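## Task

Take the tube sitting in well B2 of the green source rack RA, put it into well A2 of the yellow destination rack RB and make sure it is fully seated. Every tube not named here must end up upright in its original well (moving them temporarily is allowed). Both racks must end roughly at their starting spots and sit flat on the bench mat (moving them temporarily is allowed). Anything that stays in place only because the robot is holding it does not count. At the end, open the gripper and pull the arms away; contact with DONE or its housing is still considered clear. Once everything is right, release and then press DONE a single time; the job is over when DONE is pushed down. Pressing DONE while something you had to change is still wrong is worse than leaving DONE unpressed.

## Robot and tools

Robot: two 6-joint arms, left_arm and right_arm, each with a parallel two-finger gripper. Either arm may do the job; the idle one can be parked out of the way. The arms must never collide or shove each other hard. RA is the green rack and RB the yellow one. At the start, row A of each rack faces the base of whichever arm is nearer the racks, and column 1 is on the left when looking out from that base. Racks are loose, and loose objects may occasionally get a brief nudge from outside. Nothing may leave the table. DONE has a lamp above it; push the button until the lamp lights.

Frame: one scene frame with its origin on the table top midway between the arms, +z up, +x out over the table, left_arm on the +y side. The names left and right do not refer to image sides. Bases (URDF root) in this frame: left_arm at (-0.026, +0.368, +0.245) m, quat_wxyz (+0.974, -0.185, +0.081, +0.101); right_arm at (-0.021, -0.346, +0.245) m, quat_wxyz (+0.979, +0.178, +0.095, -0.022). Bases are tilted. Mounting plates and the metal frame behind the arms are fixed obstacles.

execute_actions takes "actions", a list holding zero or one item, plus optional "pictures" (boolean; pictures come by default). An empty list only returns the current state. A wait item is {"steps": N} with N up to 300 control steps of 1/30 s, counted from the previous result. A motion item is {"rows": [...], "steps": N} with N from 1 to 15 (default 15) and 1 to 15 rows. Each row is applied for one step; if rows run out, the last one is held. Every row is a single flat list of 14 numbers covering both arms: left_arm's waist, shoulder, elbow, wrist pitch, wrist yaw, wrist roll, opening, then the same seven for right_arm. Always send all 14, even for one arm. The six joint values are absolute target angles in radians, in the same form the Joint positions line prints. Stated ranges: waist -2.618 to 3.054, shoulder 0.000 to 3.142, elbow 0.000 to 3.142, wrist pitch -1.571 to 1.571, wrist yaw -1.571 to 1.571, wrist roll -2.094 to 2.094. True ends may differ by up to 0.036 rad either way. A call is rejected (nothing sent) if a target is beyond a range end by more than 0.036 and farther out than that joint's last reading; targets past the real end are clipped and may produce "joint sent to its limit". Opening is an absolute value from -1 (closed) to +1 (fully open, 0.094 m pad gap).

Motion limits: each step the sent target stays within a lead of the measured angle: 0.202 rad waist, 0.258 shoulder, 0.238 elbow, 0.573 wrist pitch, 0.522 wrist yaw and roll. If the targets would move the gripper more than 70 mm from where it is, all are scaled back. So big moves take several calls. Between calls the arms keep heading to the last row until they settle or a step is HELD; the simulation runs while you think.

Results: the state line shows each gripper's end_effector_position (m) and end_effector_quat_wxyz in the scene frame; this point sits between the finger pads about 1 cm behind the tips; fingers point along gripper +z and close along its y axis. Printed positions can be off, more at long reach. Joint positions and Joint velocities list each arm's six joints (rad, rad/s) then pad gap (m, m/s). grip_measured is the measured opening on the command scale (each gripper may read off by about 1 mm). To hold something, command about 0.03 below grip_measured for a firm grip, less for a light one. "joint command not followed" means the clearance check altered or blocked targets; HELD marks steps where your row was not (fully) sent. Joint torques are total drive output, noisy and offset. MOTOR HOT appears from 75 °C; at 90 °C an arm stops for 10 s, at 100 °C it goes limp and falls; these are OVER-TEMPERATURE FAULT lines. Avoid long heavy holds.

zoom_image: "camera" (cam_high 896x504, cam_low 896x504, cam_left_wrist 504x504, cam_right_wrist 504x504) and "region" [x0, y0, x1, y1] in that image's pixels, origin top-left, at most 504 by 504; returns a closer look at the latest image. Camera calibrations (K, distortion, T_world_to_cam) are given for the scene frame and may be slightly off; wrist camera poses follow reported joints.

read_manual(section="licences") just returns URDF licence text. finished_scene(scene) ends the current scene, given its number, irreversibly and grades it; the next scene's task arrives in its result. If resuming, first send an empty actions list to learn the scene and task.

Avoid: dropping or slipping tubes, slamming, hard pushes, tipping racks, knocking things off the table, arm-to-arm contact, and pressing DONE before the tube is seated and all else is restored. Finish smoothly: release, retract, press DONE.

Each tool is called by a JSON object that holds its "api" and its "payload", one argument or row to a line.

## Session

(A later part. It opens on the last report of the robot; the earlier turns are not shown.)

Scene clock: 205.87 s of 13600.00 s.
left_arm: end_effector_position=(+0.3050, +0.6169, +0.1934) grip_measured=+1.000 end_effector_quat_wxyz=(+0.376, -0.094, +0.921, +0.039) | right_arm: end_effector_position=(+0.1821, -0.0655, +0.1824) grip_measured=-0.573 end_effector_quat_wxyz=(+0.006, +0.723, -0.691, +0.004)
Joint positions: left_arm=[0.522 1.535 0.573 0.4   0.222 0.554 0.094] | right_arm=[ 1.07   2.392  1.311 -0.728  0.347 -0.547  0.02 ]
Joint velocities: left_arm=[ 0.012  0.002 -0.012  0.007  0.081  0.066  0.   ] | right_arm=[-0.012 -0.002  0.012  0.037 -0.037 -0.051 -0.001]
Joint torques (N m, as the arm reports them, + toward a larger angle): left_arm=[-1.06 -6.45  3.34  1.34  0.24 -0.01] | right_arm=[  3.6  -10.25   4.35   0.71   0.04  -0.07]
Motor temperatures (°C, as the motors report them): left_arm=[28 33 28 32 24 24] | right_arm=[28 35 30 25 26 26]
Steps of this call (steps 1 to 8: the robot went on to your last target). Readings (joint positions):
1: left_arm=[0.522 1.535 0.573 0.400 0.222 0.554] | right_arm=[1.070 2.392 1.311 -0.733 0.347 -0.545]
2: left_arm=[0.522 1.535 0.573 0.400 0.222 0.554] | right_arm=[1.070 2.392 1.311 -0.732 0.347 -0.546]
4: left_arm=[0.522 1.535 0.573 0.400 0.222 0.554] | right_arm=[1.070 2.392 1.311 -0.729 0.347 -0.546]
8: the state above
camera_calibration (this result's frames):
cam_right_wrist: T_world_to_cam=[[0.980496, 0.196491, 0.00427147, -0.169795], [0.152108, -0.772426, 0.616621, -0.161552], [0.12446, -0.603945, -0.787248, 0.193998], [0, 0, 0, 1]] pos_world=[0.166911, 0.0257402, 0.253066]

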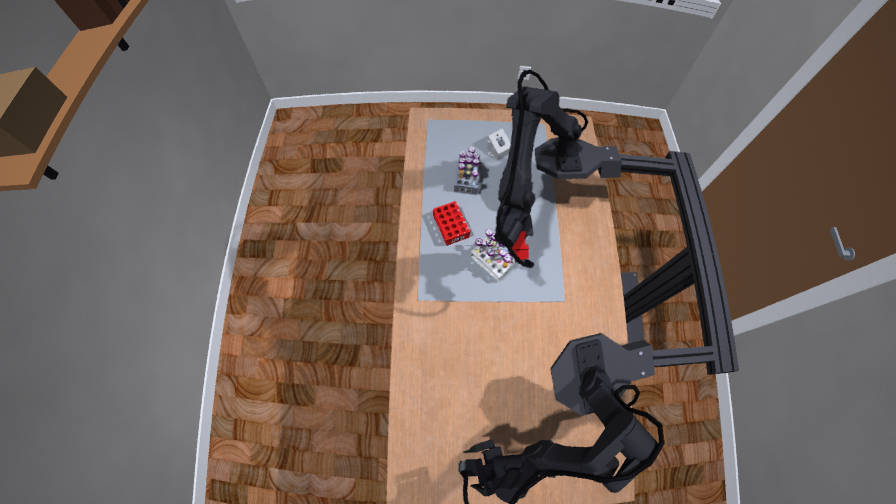

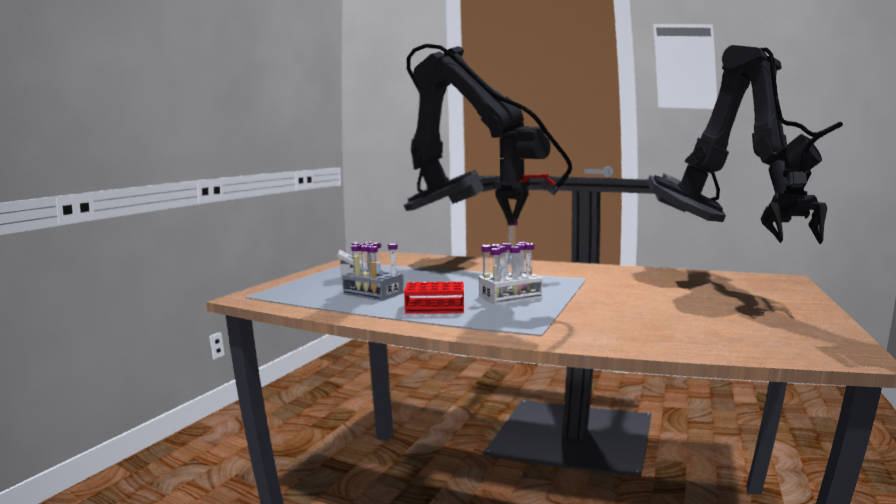

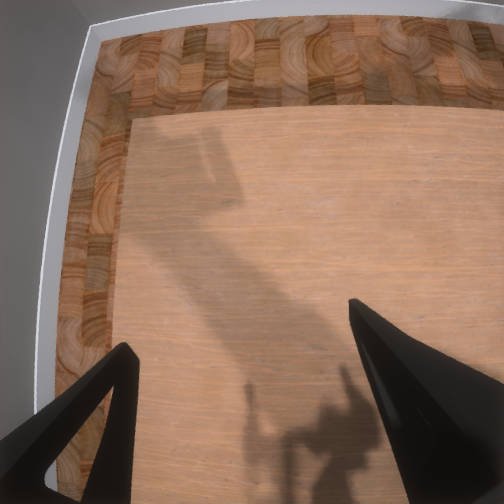

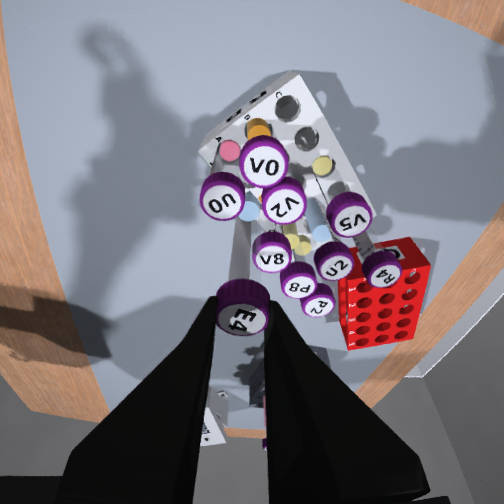

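{"api": "execute_actions", "payload": {
  "actions": [
    {"rows":[[0.522,1.535,0.573,0.4,0.222,0.554,1,1.072,2.394,1.304,-0.708,0.344,-0.553,-0.603],[0.522,1.535,0.573,0.4,0.222,0.554,1,1.072,2.394,1.304,-0.703,0.338,-0.553,-0.603],[0.522,1.535,0.573,0.4,0.222,0.554,1,1.072,2.394,1.304,-0.703,0.333,-0.553,-0.603]]}
  ]
}}

{"api": "zoom_image", "payload": {
  "camera": "cam_right_wrist",
  "region": [170, 80, 370, 280]
}}

Scene clock: 214.83 s of 13600.00 s.
left_arm: end_effector_position=(+0.3050, +0.6169, +0.1934) grip_measured=+1.000 end_effector_quat_wxyz=(+0.376, -0.094, +0.921, +0.039) | right_arm: end_effector_position=(+0.1830, -0.0632, +0.1824) grip_measured=-0.573 end_effector_quat_wxyz=(+0.002, +0.722, -0.692, +0.002)
Joint positions: left_arm=[0.522 1.535 0.573 0.4   0.222 0.554 0.094] | right_arm=[ 1.07   2.392  1.311 -0.718  0.346 -0.547  0.02 ]
Joint velocities: left_arm=[ 0.007 -0.007  0.002 -0.022  0.022 -0.022  0.   ] | right_arm=[-0.002 -0.012 -0.002  0.037  0.007 -0.066 -0.   ]
Joint torques (N m, as the arm reports them, + toward a larger angle): left_arm=[-1.05 -6.46  3.41  1.34  0.24 -0.01] | right_arm=[  3.61 -10.36   4.39   0.76  -0.16  -0.08]
Motor temperatures (°C, as the motors report them): left_arm=[28 33 28 33 24 24] | right_arm=[28 35 29 25 26 26]
Steps of this call (steps 1 to 15: the robot went on to your last target; steps 16 to 100: nothing new was sent; then 5.13 s passed at rest; steps 101 to 115: all 15 steps of this action). Readings (joint positions):
101: left_arm=[0.522 1.535 0.573 0.400 0.222 0.554] | right_arm=[1.070 2.392 1.311 -0.727 0.347 -0.547]
102: left_arm=[0.522 1.535 0.573 0.400 0.222 0.554] | right_arm=[1.070 2.392 1.311 -0.726 0.347 -0.547]
104: left_arm=[0.522 1.535 0.573 0.400 0.222 0.554] | right_arm=[1.070 2.392 1.311 -0.723 0.347 -0.547]
108: left_arm=[0.522 1.535 0.573 0.400 0.222 0.554] | right_arm=[1.070 2.392 1.311 -0.719 0.346 -0.547]
115: the state above
camera_calibration (this result's frames):
cam_right_wrist: T_world_to_cam=[[0.981075, 0.193399, 0.00937288, -0.1724], [0.147646, -0.778543, 0.609977, -0.158278], [0.125266, -0.597049, -0.792364, 0.196458], [0, 0, 0, 1]] pos_world=[0.167897, 0.0274104, 0.253828]

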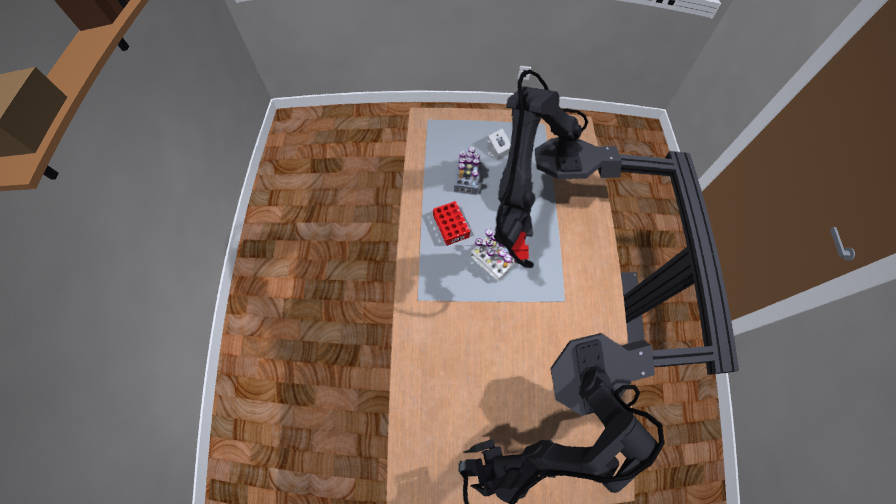

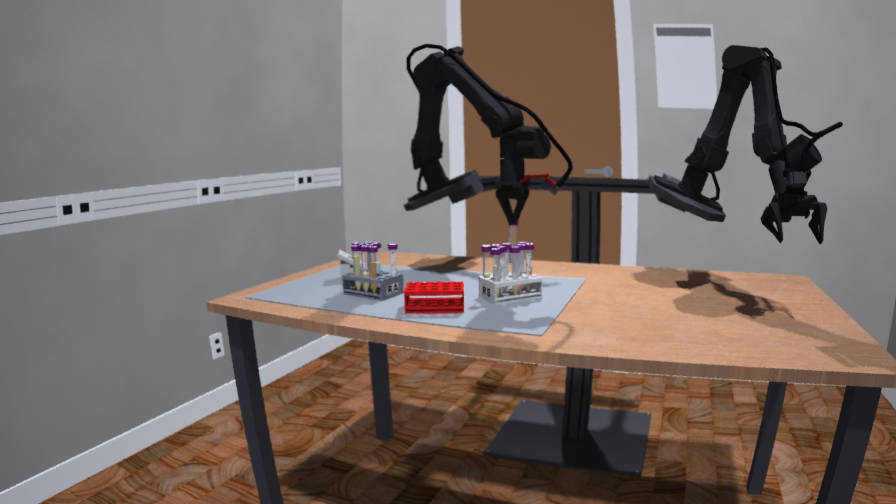

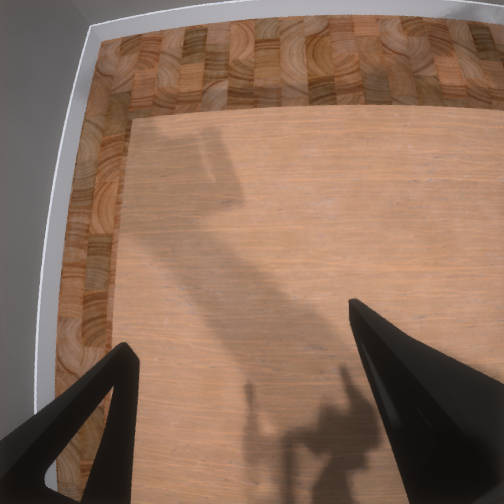

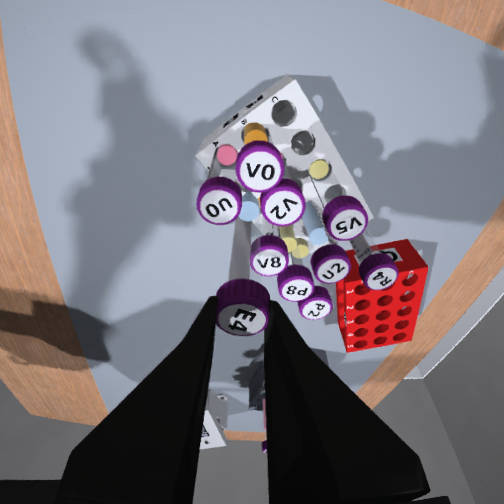

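Region (170, 80, 370, 280) of cam_right_wrist's 504x504 image, scaled by 2.520, with more detail than that image has.

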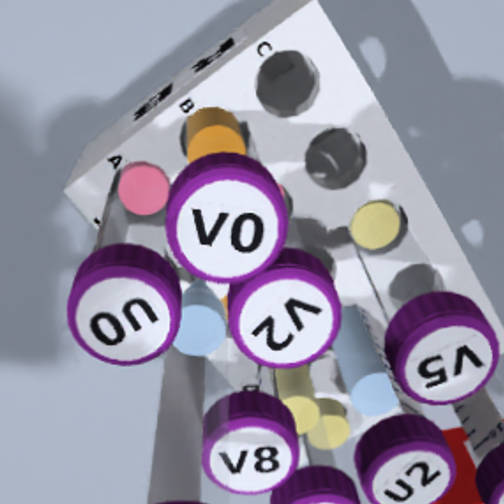

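{"api": "execute_actions", "payload": {
  "actions": [
    {"rows":[[0.522,1.535,0.573,0.4,0.222,0.554,1,1.072,2.394,1.301,-0.706,0.329,-0.553,-0.603],[0.522,1.535,0.573,0.4,0.222,0.554,1,1.072,2.394,1.298,-0.706,0.326,-0.553,-0.603],[0.522,1.535,0.573,0.4,0.222,0.554,1,1.072,2.394,1.295,-0.706,0.324,-0.553,-0.603]]}
  ]
}}

{"api": "zoom_image", "payload": {
  "camera": "cam_right_wrist",
  "region": [170, 80, 370, 280]
}}

Scene clock: 222.33 s of 13600.00 s.
left_arm: end_effector_position=(+0.3050, +0.6169, +0.1934) grip_measured=+1.000 end_effector_quat_wxyz=(+0.376, -0.094, +0.921, +0.039) | right_arm: end_effector_position=(+0.1817, -0.0624, +0.1824) grip_measured=-0.573 end_effector_quat_wxyz=(+0.003, +0.722, -0.692, -0.002)
Joint positions: left_arm=[0.522 1.535 0.573 0.4   0.222 0.554 0.094] | right_arm=[ 1.07   2.392  1.311 -0.717  0.337 -0.547  0.02 ]
Joint velocities: left_arm=[ 0.012  0.007 -0.002  0.007  0.051 -0.037  0.   ] | right_arm=[ 0.017 -0.017  0.002 -0.007  0.051  0.066 -0.   ]
Joint torques (N m, as the arm reports them, + toward a larger angle): left_arm=[-1.06 -6.42  3.35  1.34  0.24 -0.01] | right_arm=[  3.63 -10.29   3.62   0.72  -0.2   -0.08]
Motor temperatures (°C, as the motors report them): left_arm=[28 33 28 33 24 24] | right_arm=[28 36 29 25 26 26]
Steps of this call (steps 1 to 15: the robot went on to your last target; steps 16 to 90: nothing new was sent; then 4.00 s passed at rest; steps 91 to 105: all 15 steps of this action). Readings (joint positions):
91: left_arm=[0.522 1.535 0.573 0.400 0.222 0.554] | right_arm=[1.070 2.392 1.311 -0.717 0.345 -0.547]
92: left_arm=[0.522 1.535 0.573 0.400 0.222 0.554] | right_arm=[1.070 2.392 1.311 -0.717 0.344 -0.547]
94: left_arm=[0.522 1.535 0.573 0.400 0.222 0.554] | right_arm=[1.070 2.392 1.311 -0.717 0.341 -0.547]
98: left_arm=[0.522 1.535 0.573 0.400 0.222 0.554] | right_arm=[1.070 2.392 1.311 -0.717 0.339 -0.547]
105: the state above
camera_calibration (this result's frames):
cam_right_wrist: T_world_to_cam=[[0.981152, 0.193212, 0.00318513, -0.170211], [0.151877, -0.781227, 0.60549, -0.157584], [0.119476, -0.593594, -0.795847, 0.199], [0, 0, 0, 1]] pos_world=[0.167161, 0.0279026, 0.254331]

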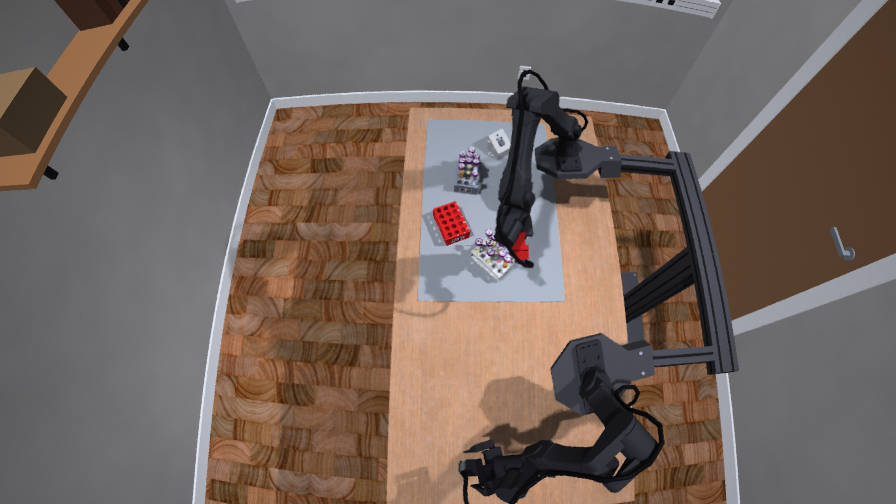

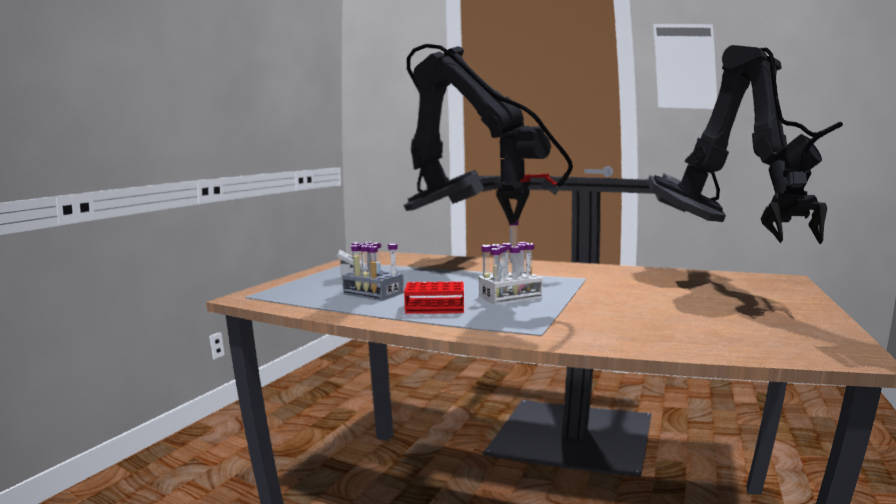

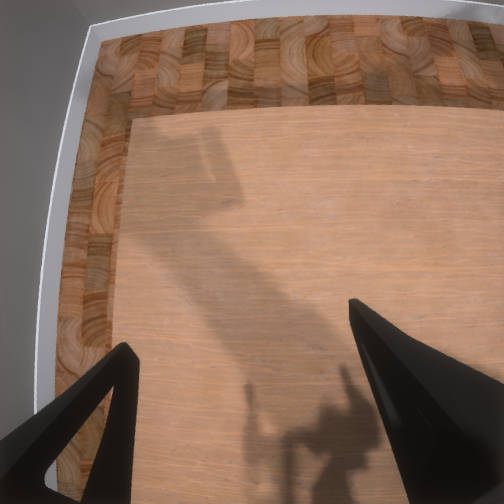

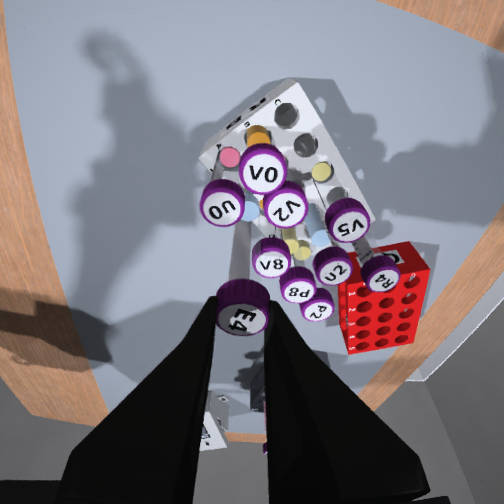

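Region (170, 80, 370, 280) of cam_right_wrist's 504x504 image, scaled by 2.520, with more detail than that image has.

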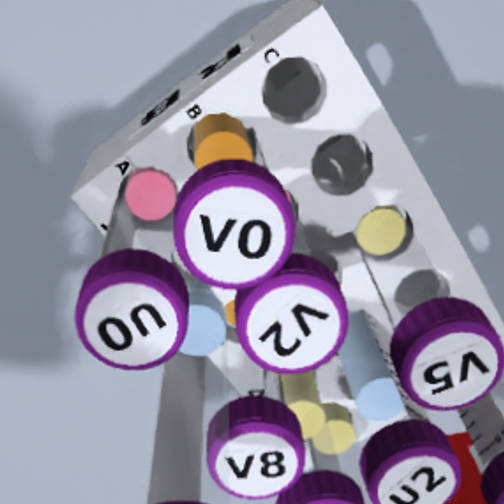

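{"api": "execute_actions", "payload": {
  "actions": [
    {"rows":[[0.522,1.535,0.573,0.4,0.222,0.554,1,1.068,2.397,1.291,-0.704,0.326,-0.555,-0.603],[0.522,1.535,0.573,0.4,0.222,0.554,1,1.067,2.399,1.289,-0.698,0.326,-0.557,-0.603],[0.522,1.535,0.573,0.4,0.222,0.554,1,1.066,2.402,1.288,-0.691,0.326,-0.559,-0.603],[0.522,1.535,0.573,0.4,0.222,0.554,1,1.065,2.405,1.287,-0.684,0.326,-0.561,-0.603],[0.522,1.535,0.573,0.4,0.222,0.554,1,1.063,2.409,1.285,-0.677,0.326,-0.563,-0.603],[0.522,1.535,0.573,0.4,0.222,0.554,1,1.062,2.413,1.284,-0.670,0.326,-0.565,-0.603],[0.522,1.535,0.573,0.4,0.222,0.554,1,1.060,2.417,1.282,-0.663,0.326,-0.567,-0.603],[0.522,1.535,0.573,0.4,0.222,0.554,1,1.058,2.421,1.281,-0.656,0.326,-0.569,-0.603],[0.522,1.535,0.573,0.4,0.222,0.554,1,1.057,2.425,1.279,-0.649,0.326,-0.571,-0.603],[0.522,1.535,0.573,0.4,0.222,0.554,1,1.055,2.429,1.278,-0.643,0.326,-0.573,-0.603],[0.522,1.535,0.573,0.4,0.222,0.554,1,1.053,2.433,1.276,-0.638,0.326,-0.573,-0.603],[0.522,1.535,0.573,0.4,0.222,0.554,1,1.052,2.436,1.275,-0.636,0.326,-0.573,-0.603],[0.522,1.535,0.573,0.4,0.222,0.554,1,1.051,2.438,1.274,-0.636,0.326,-0.573,-0.603],[0.522,1.535,0.573,0.4,0.222,0.554,1,1.050,2.440,1.273,-0.636,0.326,-0.573,-0.603]]}
  ],
  "pictures": false
}}

{"api": "execute_actions", "payload": {
  "actions": [
    {"steps":10}
  ]
}}

{"api": "zoom_image", "payload": {
  "camera": "cam_right_wrist",
  "region": [150, 100, 380, 330]
}}

Scene clock: 233.50 s of 13600.00 s.
left_arm: end_effector_position=(+0.3050, +0.6169, +0.1934) grip_measured=+1.000 end_effector_quat_wxyz=(+0.376, -0.094, +0.921, +0.039) | right_arm: end_effector_position=(+0.1793, -0.0650, +0.1631) grip_measured=-0.573 end_effector_quat_wxyz=(+0.008, +0.722, -0.691, -0.003)
Joint positions: left_arm=[0.522 1.535 0.573 0.4   0.222 0.554 0.094] | right_arm=[ 1.052  2.43   1.286 -0.659  0.337 -0.565  0.02 ]
Joint velocities: left_arm=[ 0.012 -0.017 -0.002 -0.022  0.051 -0.037  0.   ] | right_arm=[-0.042  0.085 -0.042  0.139  0.022 -0.066 -0.002]
Joint torques (N m, as the arm reports them, + toward a larger angle): left_arm=[-1.06 -6.46  3.36  1.35  0.24 -0.02] | right_arm=[  3.48 -10.03   3.81   0.66  -0.16  -0.08]
Motor temperatures (°C, as the motors report them): left_arm=[28 33 28 33 24 24] | right_arm=[28 36 29 25 26 26]
Steps of this call (steps 1 to 15: the robot went on to your last target; steps 16 to 90: nothing new was sent; then 7.67 s passed at rest; steps 91 to 105: all 15 steps of this action). Readings (joint positions):
91: left_arm=[0.522 1.535 0.573 0.400 0.222 0.554] | right_arm=[1.070 2.392 1.311 -0.717 0.337 -0.547]
92: left_arm=[0.522 1.535 0.573 0.400 0.222 0.554] | right_arm=[1.070 2.392 1.310 -0.716 0.337 -0.548]
94: left_arm=[0.522 1.535 0.573 0.400 0.222 0.554] | right_arm=[1.070 2.392 1.305 -0.710 0.337 -0.550]
98: left_arm=[0.522 1.535 0.573 0.400 0.222 0.554] | right_arm=[1.066 2.399 1.297 -0.694 0.337 -0.556]
105: the state above

Scene clock: 233.83 s of 13600.00 s.
left_arm: end_effector_position=(+0.3050, +0.6169, +0.1934) grip_measured=+1.000 end_effector_quat_wxyz=(+0.376, -0.094, +0.921, +0.039) | right_arm: end_effector_position=(+0.1799, -0.0639, +0.1618) grip_measured=-0.573 end_effector_quat_wxyz=(+0.005, +0.722, -0.692, -0.004)
Joint positions: left_arm=[0.522 1.535 0.573 0.4   0.222 0.554 0.094] | right_arm=[ 1.051  2.432  1.285 -0.65   0.337 -0.567  0.02 ]
Joint velocities: left_arm=[-0.012  0.007 -0.007 -0.037 -0.022 -0.051  0.   ] | right_arm=[ 0.007 -0.002 -0.007  0.037 -0.037  0.007  0.001]
Joint torques (N m, as the arm reports them, + toward a larger angle): left_arm=[-1.06 -6.4   3.4   1.34  0.25 -0.01] | right_arm=[ 3.48 -9.89  3.75  0.73 -0.18 -0.07]
Motor temperatures (°C, as the motors report them): left_arm=[28 33 28 33 24 24] | right_arm=[28 36 29 25 26 26]
Steps of this call (steps 1 to 10: the robot went on to your last target). Readings (joint positions):
1: left_arm=[0.522 1.535 0.573 0.400 0.222 0.554] | right_arm=[1.052 2.431 1.286 -0.656 0.337 -0.565]
2: left_arm=[0.522 1.535 0.573 0.400 0.222 0.554] | right_arm=[1.051 2.432 1.285 -0.654 0.337 -0.565]
4: left_arm=[0.522 1.535 0.573 0.400 0.222 0.554] | right_arm=[1.051 2.432 1.285 -0.651 0.337 -0.566]
8: left_arm=[0.522 1.535 0.573 0.400 0.222 0.554] | right_arm=[1.051 2.432 1.285 -0.650 0.337 -0.566]
10: the state above
camera_calibration (this result's frames):
cam_right_wrist: T_world_to_cam=[[0.980802, 0.194975, -0.00342345, -0.166789], [0.157146, -0.779869, 0.605896, -0.146979], [0.115464, -0.594802, -0.795537, 0.182555], [0, 0, 0, 1]] pos_world=[0.165606, 0.0264794, 0.233712]

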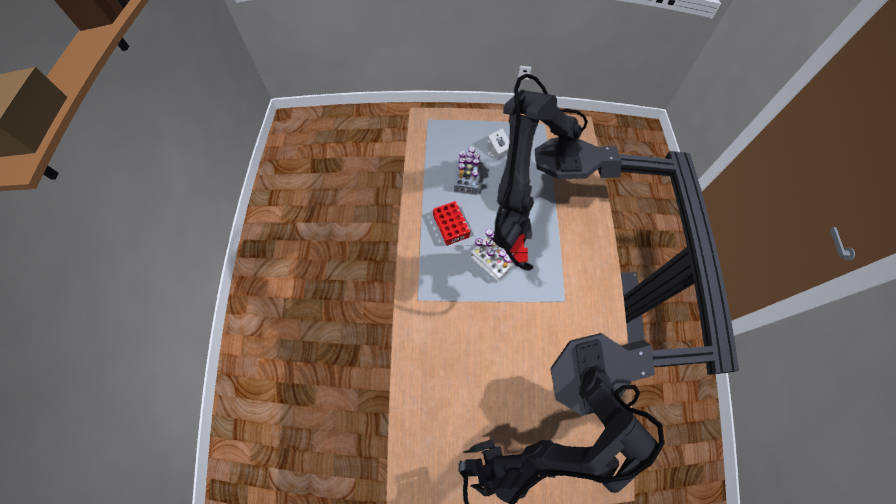

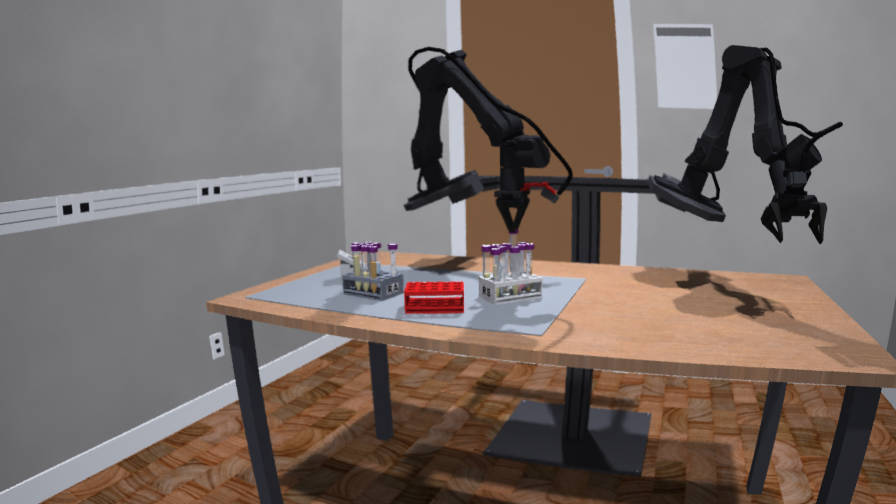

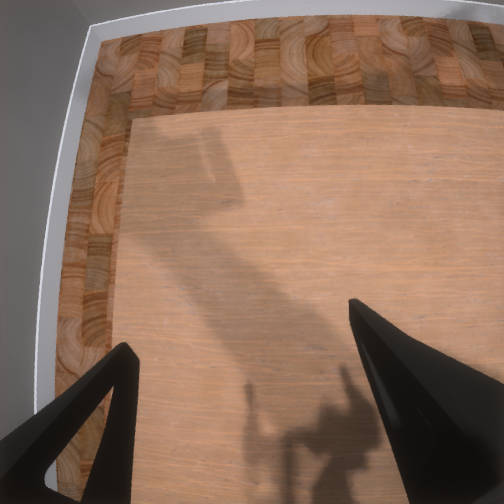

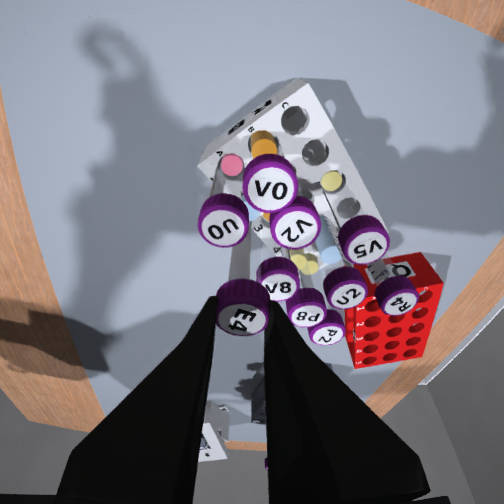

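Region (150, 100, 380, 330) of cam_right_wrist's 504x504 image, scaled by 2.191, with more detail than that image has.

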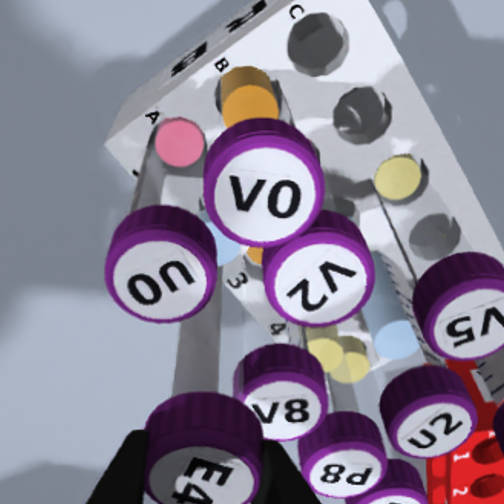

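{"api": "execute_actions", "payload": {
  "actions": [
    {"rows":[[0.522,1.535,0.573,0.4,0.222,0.554,1,1.049,2.442,1.272,-0.631,0.335,-0.575,-0.603],[0.522,1.535,0.573,0.4,0.222,0.554,1,1.048,2.444,1.271,-0.624,0.342,-0.577,-0.603],[0.522,1.535,0.573,0.4,0.222,0.554,1,1.047,2.447,1.270,-0.616,0.346,-0.579,-0.603],[0.522,1.535,0.573,0.4,0.222,0.554,1,1.045,2.451,1.269,-0.608,0.349,-0.581,-0.603],[0.522,1.535,0.573,0.4,0.222,0.554,1,1.043,2.456,1.268,-0.600,0.351,-0.583,-0.603],[0.522,1.535,0.573,0.4,0.222,0.554,1,1.041,2.460,1.266,-0.592,0.353,-0.585,-0.603],[0.522,1.535,0.573,0.4,0.222,0.554,1,1.039,2.465,1.265,-0.584,0.355,-0.587,-0.603],[0.522,1.535,0.573,0.4,0.222,0.554,1,1.037,2.470,1.264,-0.577,0.355,-0.589,-0.603],[0.522,1.535,0.573,0.4,0.222,0.554,1,1.035,2.475,1.262,-0.570,0.355,-0.591,-0.603],[0.522,1.535,0.573,0.4,0.222,0.554,1,1.033,2.479,1.261,-0.564,0.355,-0.593,-0.603],[0.522,1.535,0.573,0.4,0.222,0.554,1,1.031,2.483,1.260,-0.560,0.355,-0.595,-0.603],[0.522,1.535,0.573,0.4,0.222,0.554,1,1.030,2.487,1.259,-0.559,0.355,-0.595,-0.603],[0.522,1.535,0.573,0.4,0.222,0.554,1,1.029,2.489,1.258,-0.559,0.355,-0.595,-0.603],[0.522,1.535,0.573,0.4,0.222,0.554,1,1.028,2.491,1.258,-0.559,0.355,-0.595,-0.603]]}
  ],
  "pictures": false
}}

{"api": "execute_actions", "payload": {
  "actions": [
    {"steps":10}
  ]
}}

{"api": "zoom_image", "payload": {
  "camera": "cam_right_wrist",
  "region": [150, 150, 380, 380]
}}

Scene clock: 244.83 s of 13600.00 s.
left_arm: end_effector_position=(+0.3050, +0.6169, +0.1934) grip_measured=+1.000 end_effector_quat_wxyz=(+0.376, -0.094, +0.921, +0.039) | right_arm: end_effector_position=(+0.1816, -0.0640, +0.1408) grip_measured=-0.573 end_effector_quat_wxyz=(+0.003, +0.721, -0.693, -0.000)
Joint positions: left_arm=[0.522 1.535 0.573 0.4   0.222 0.554 0.094] | right_arm=[ 1.031  2.481  1.272 -0.578  0.349 -0.586  0.02 ]
Joint velocities: left_arm=[-0.017  0.002  0.002 -0.037  0.081  0.066  0.   ] | right_arm=[-0.046  0.081 -0.027  0.125 -0.037  0.037 -0.001]
Joint torques (N m, as the arm reports them, + toward a larger angle): left_arm=[-1.08 -6.42  3.41  1.34  0.24 -0.03] | right_arm=[  3.54 -10.19   3.39   0.6    0.05  -0.1 ]
Motor temperatures (°C, as the motors report them): left_arm=[28 33 28 33 24 24] | right_arm=[28 36 29 25 26 26]
Steps of this call (steps 1 to 15: the robot went on to your last target; steps 16 to 90: nothing new was sent; then 7.50 s passed at rest; steps 91 to 105: all 15 steps of this action). Readings (joint positions):
91: left_arm=[0.522 1.535 0.573 0.400 0.222 0.554] | right_arm=[1.051 2.432 1.285 -0.649 0.337 -0.567]
92: left_arm=[0.522 1.535 0.573 0.400 0.222 0.554] | right_arm=[1.051 2.432 1.285 -0.648 0.337 -0.568]
94: left_arm=[0.522 1.535 0.573 0.400 0.222 0.554] | right_arm=[1.051 2.432 1.285 -0.642 0.339 -0.570]
98: left_arm=[0.522 1.535 0.573 0.400 0.222 0.554] | right_arm=[1.046 2.445 1.285 -0.616 0.345 -0.576]
105: the state above

Scene clock: 245.17 s of 13600.00 s.
left_arm: end_effector_position=(+0.3050, +0.6169, +0.1934) grip_measured=+1.000 end_effector_quat_wxyz=(+0.376, -0.094, +0.921, +0.039) | right_arm: end_effector_position=(+0.1822, -0.0630, +0.1398) grip_measured=-0.573 end_effector_quat_wxyz=(+0.001, +0.721, -0.693, -0.001)
Joint positions: left_arm=[0.522 1.535 0.573 0.4   0.222 0.554 0.094] | right_arm=[ 1.03   2.483  1.271 -0.57   0.349 -0.589  0.02 ]
Joint velocities: left_arm=[ 0.012 -0.012 -0.007 -0.007 -0.051 -0.066  0.   ] | right_arm=[ 0.002 -0.022 -0.017  0.081  0.022 -0.007 -0.   ]
Joint torques (N m, as the arm reports them, + toward a larger angle): left_arm=[-1.04 -6.44  3.36  1.35  0.25 -0.01] | right_arm=[  3.49 -10.03   3.37   0.71   0.04  -0.04]
Motor temperatures (°C, as the motors report them): left_arm=[28 33 28 33 24 24] | right_arm=[28 36 29 25 26 26]
Steps of this call (steps 1 to 10: the robot went on to your last target). Readings (joint positions):
1: left_arm=[0.522 1.535 0.573 0.400 0.222 0.554] | right_arm=[1.030 2.483 1.272 -0.575 0.349 -0.586]
2: left_arm=[0.522 1.535 0.573 0.400 0.222 0.554] | right_arm=[1.030 2.483 1.271 -0.573 0.349 -0.587]
4: left_arm=[0.522 1.535 0.573 0.400 0.222 0.554] | right_arm=[1.030 2.483 1.271 -0.571 0.349 -0.588]
8: left_arm=[0.522 1.535 0.573 0.400 0.222 0.554] | right_arm=[1.030 2.483 1.271 -0.570 0.349 -0.589]
10: the state above
camera_calibration (this result's frames):
cam_right_wrist: T_world_to_cam=[[0.981416, 0.191782, 0.00646166, -0.17104], [0.148774, -0.781732, 0.605608, -0.131909], [0.121196, -0.593392, -0.795737, 0.164413], [0, 0, 0, 1]] pos_world=[0.167559, 0.0272463, 0.21182]

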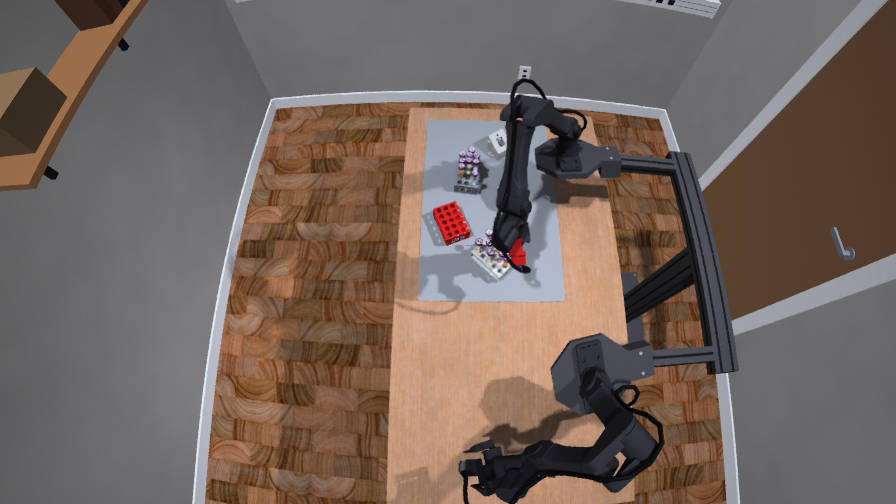

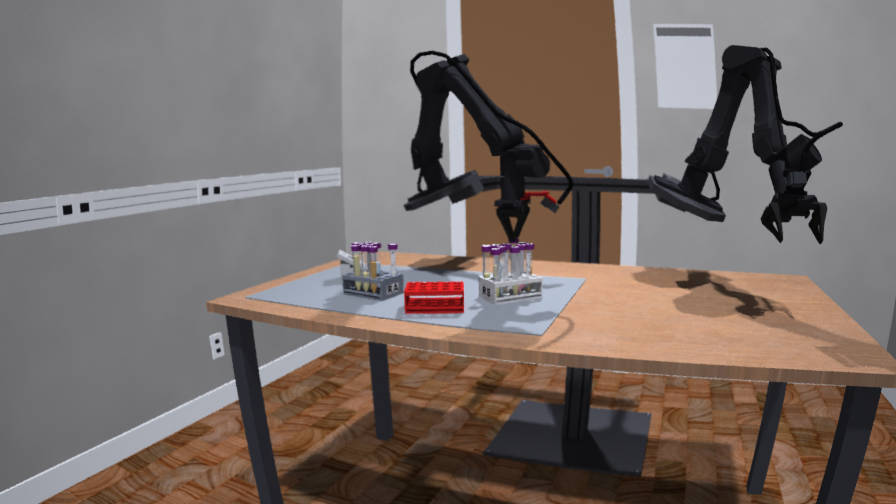

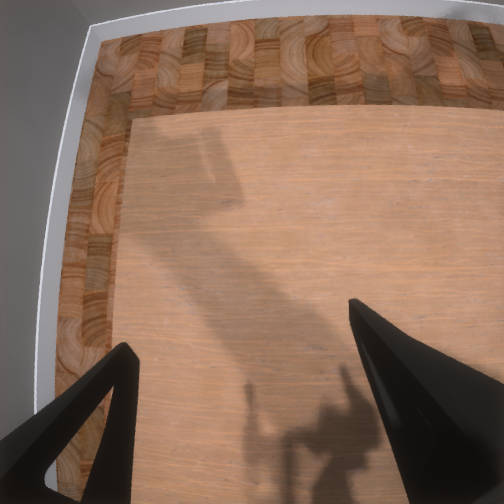

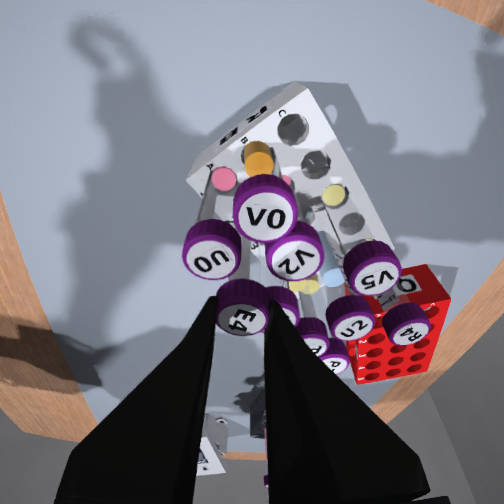

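Region (150, 150, 380, 380) of cam_right_wrist's 504x504 image, scaled by 2.191, with more detail than that image has.

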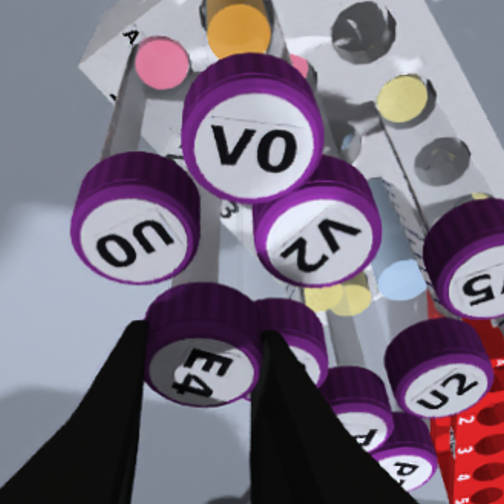

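{"api": "execute_actions", "payload": {
  "actions": [
    {"rows":[[0.522,1.535,0.573,0.4,0.222,0.554,1,1.028,2.491,1.258,-0.559,0.355,-0.62,-0.603],[0.522,1.535,0.573,0.4,0.222,0.554,1,1.028,2.491,1.258,-0.559,0.355,-0.65,-0.603],[0.522,1.535,0.573,0.4,0.222,0.554,1,1.028,2.491,1.258,-0.559,0.355,-0.69,-0.603],[0.522,1.535,0.573,0.4,0.222,0.554,1,1.028,2.491,1.258,-0.559,0.355,-0.73,-0.603],[0.522,1.535,0.573,0.4,0.222,0.554,1,1.028,2.491,1.258,-0.559,0.355,-0.77,-0.603],[0.522,1.535,0.573,0.4,0.222,0.554,1,1.028,2.491,1.258,-0.556,0.355,-0.80,-0.603],[0.522,1.535,0.573,0.4,0.222,0.554,1,1.028,2.491,1.258,-0.552,0.355,-0.81,-0.603],[0.522,1.535,0.573,0.4,0.222,0.554,1,1.027,2.493,1.257,-0.548,0.355,-0.81,-0.603],[0.522,1.535,0.573,0.4,0.222,0.554,1,1.026,2.496,1.256,-0.544,0.355,-0.81,-0.603],[0.522,1.535,0.573,0.4,0.222,0.554,1,1.025,2.499,1.255,-0.540,0.355,-0.81,-0.603],[0.522,1.535,0.573,0.4,0.222,0.554,1,1.024,2.502,1.255,-0.538,0.355,-0.81,-0.603],[0.522,1.535,0.573,0.4,0.222,0.554,1,1.023,2.505,1.254,-0.537,0.355,-0.81,-0.603]]}
  ],
  "pictures": false
}}

{"api": "execute_actions", "payload": {
  "actions": [
    {"steps":10}
  ]
}}

{"api": "zoom_image", "payload": {
  "camera": "cam_right_wrist",
  "region": [150, 180, 380, 410]
}}

Scene clock: 258.67 s of 13600.00 s.
left_arm: end_effector_position=(+0.3050, +0.6169, +0.1934) grip_measured=+1.000 end_effector_quat_wxyz=(+0.376, -0.094, +0.921, +0.039) | right_arm: end_effector_position=(+0.1821, -0.0615, +0.1366) grip_measured=-0.573 end_effector_quat_wxyz=(-0.001, +0.786, -0.618, -0.001)
Joint positions: left_arm=[0.522 1.535 0.573 0.4   0.222 0.554 0.094] | right_arm=[ 1.029  2.493  1.271 -0.557  0.349 -0.788  0.02 ]
Joint velocities: left_arm=[ 0.007 -0.007  0.012 -0.022 -0.022 -0.051  0.   ] | right_arm=[-0.027  0.081  0.017  0.051  0.007 -0.11   0.   ]
Joint torques (N m, as the arm reports them, + toward a larger angle): left_arm=[-1.06 -6.44  3.4   1.34  0.23 -0.01] | right_arm=[  3.2  -10.07   3.03   0.78   0.04  -0.07]
Motor temperatures (°C, as the motors report them): left_arm=[28 33 28 33 24 24] | right_arm=[28 36 28 25 26 26]
Steps of this call (steps 1 to 15: the robot went on to your last target; steps 16 to 90: nothing new was sent; then 10.00 s passed at rest; steps 91 to 105: all 15 steps of this action). Readings (joint positions):
91: left_arm=[0.522 1.535 0.573 0.400 0.222 0.554] | right_arm=[1.030 2.483 1.271 -0.570 0.349 -0.593]
92: left_arm=[0.522 1.535 0.573 0.400 0.222 0.554] | right_arm=[1.030 2.483 1.271 -0.570 0.349 -0.602]
94: left_arm=[0.522 1.535 0.573 0.400 0.222 0.554] | right_arm=[1.030 2.483 1.271 -0.570 0.349 -0.637]
98: left_arm=[0.522 1.535 0.573 0.400 0.222 0.554] | right_arm=[1.030 2.483 1.271 -0.568 0.349 -0.729]
105: the state above

Scene clock: 259.00 s of 13600.00 s.
left_arm: end_effector_position=(+0.3050, +0.6169, +0.1934) grip_measured=+1.000 end_effector_quat_wxyz=(+0.376, -0.094, +0.921, +0.039) | right_arm: end_effector_position=(+0.1828, -0.0620, +0.1349) grip_measured=-0.573 end_effector_quat_wxyz=(-0.000, +0.789, -0.614, -0.001)
Joint positions: left_arm=[0.522 1.535 0.573 0.4   0.222 0.554 0.094] | right_arm=[ 1.025  2.496  1.271 -0.552  0.35  -0.803  0.02 ]
Joint velocities: left_arm=[-0.002  0.007  0.002 -0.022  0.007 -0.007  0.   ] | right_arm=[ 0.002  0.002  0.027 -0.037 -0.022  0.051  0.   ]
Joint torques (N m, as the arm reports them, + toward a larger angle): left_arm=[-1.1  -6.41  3.41  1.34  0.25 -0.01] | right_arm=[  3.4  -10.03   3.01   0.78   0.03  -0.07]
Motor temperatures (°C, as the motors report them): left_arm=[28 33 28 33 24 24] | right_arm=[28 36 28 25 26 26]
Steps of this call (steps 1 to 10: the robot went on to your last target). Readings (joint positions):
1: left_arm=[0.522 1.535 0.573 0.400 0.222 0.554] | right_arm=[1.028 2.494 1.271 -0.555 0.349 -0.791]
2: left_arm=[0.522 1.535 0.573 0.400 0.222 0.554] | right_arm=[1.028 2.496 1.271 -0.555 0.349 -0.794]
4: left_arm=[0.522 1.535 0.573 0.400 0.222 0.554] | right_arm=[1.026 2.496 1.271 -0.554 0.350 -0.798]
8: left_arm=[0.522 1.535 0.573 0.400 0.222 0.554] | right_arm=[1.025 2.496 1.271 -0.552 0.350 -0.801]
10: the state above
camera_calibration (this result's frames):
cam_right_wrist: T_world_to_cam=[[0.920418, 0.390825, 0.00927885, -0.148619], [0.306272, -0.735635, 0.604184, -0.153906], [0.242956, -0.553261, -0.796791, 0.141416], [0, 0, 0, 1]] pos_world=[0.149571, 0.0231054, 0.207045]

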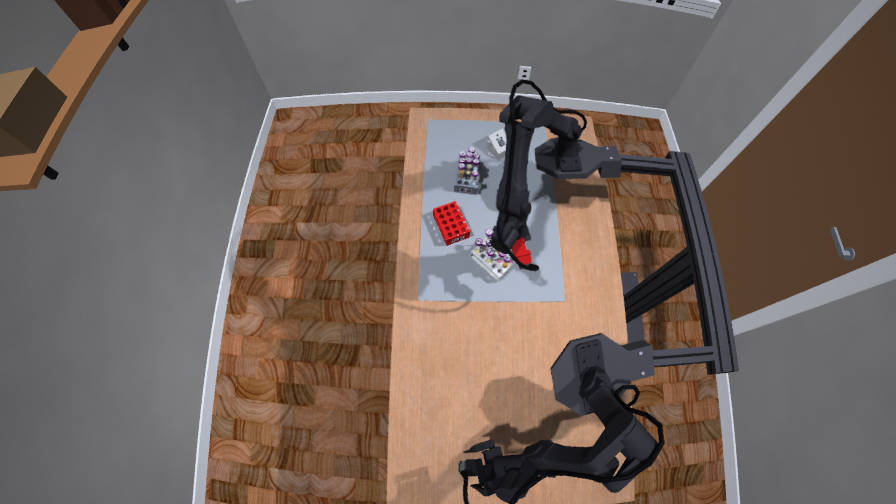

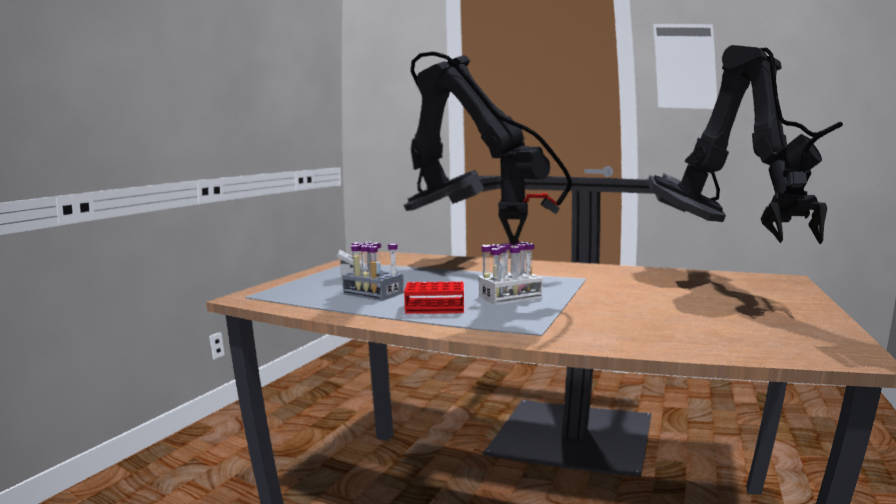

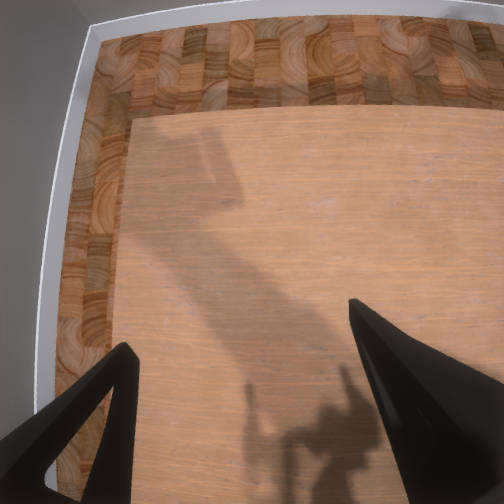

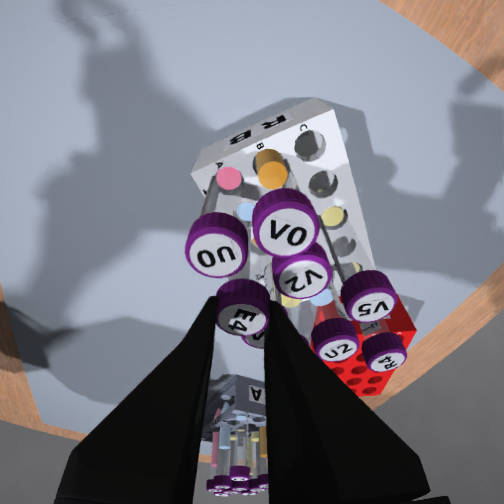

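Region (150, 180, 380, 410) of cam_right_wrist's 504x504 image, scaled by 2.191, with more detail than that image has.

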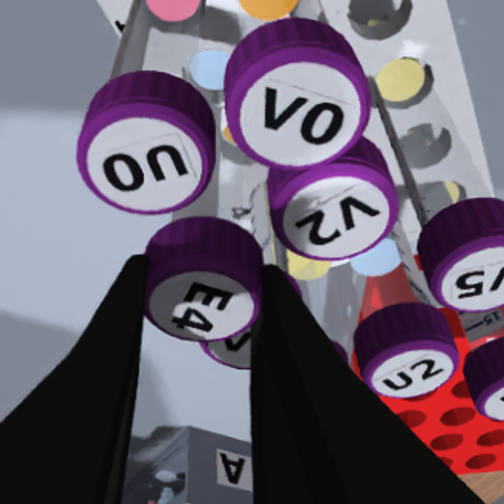

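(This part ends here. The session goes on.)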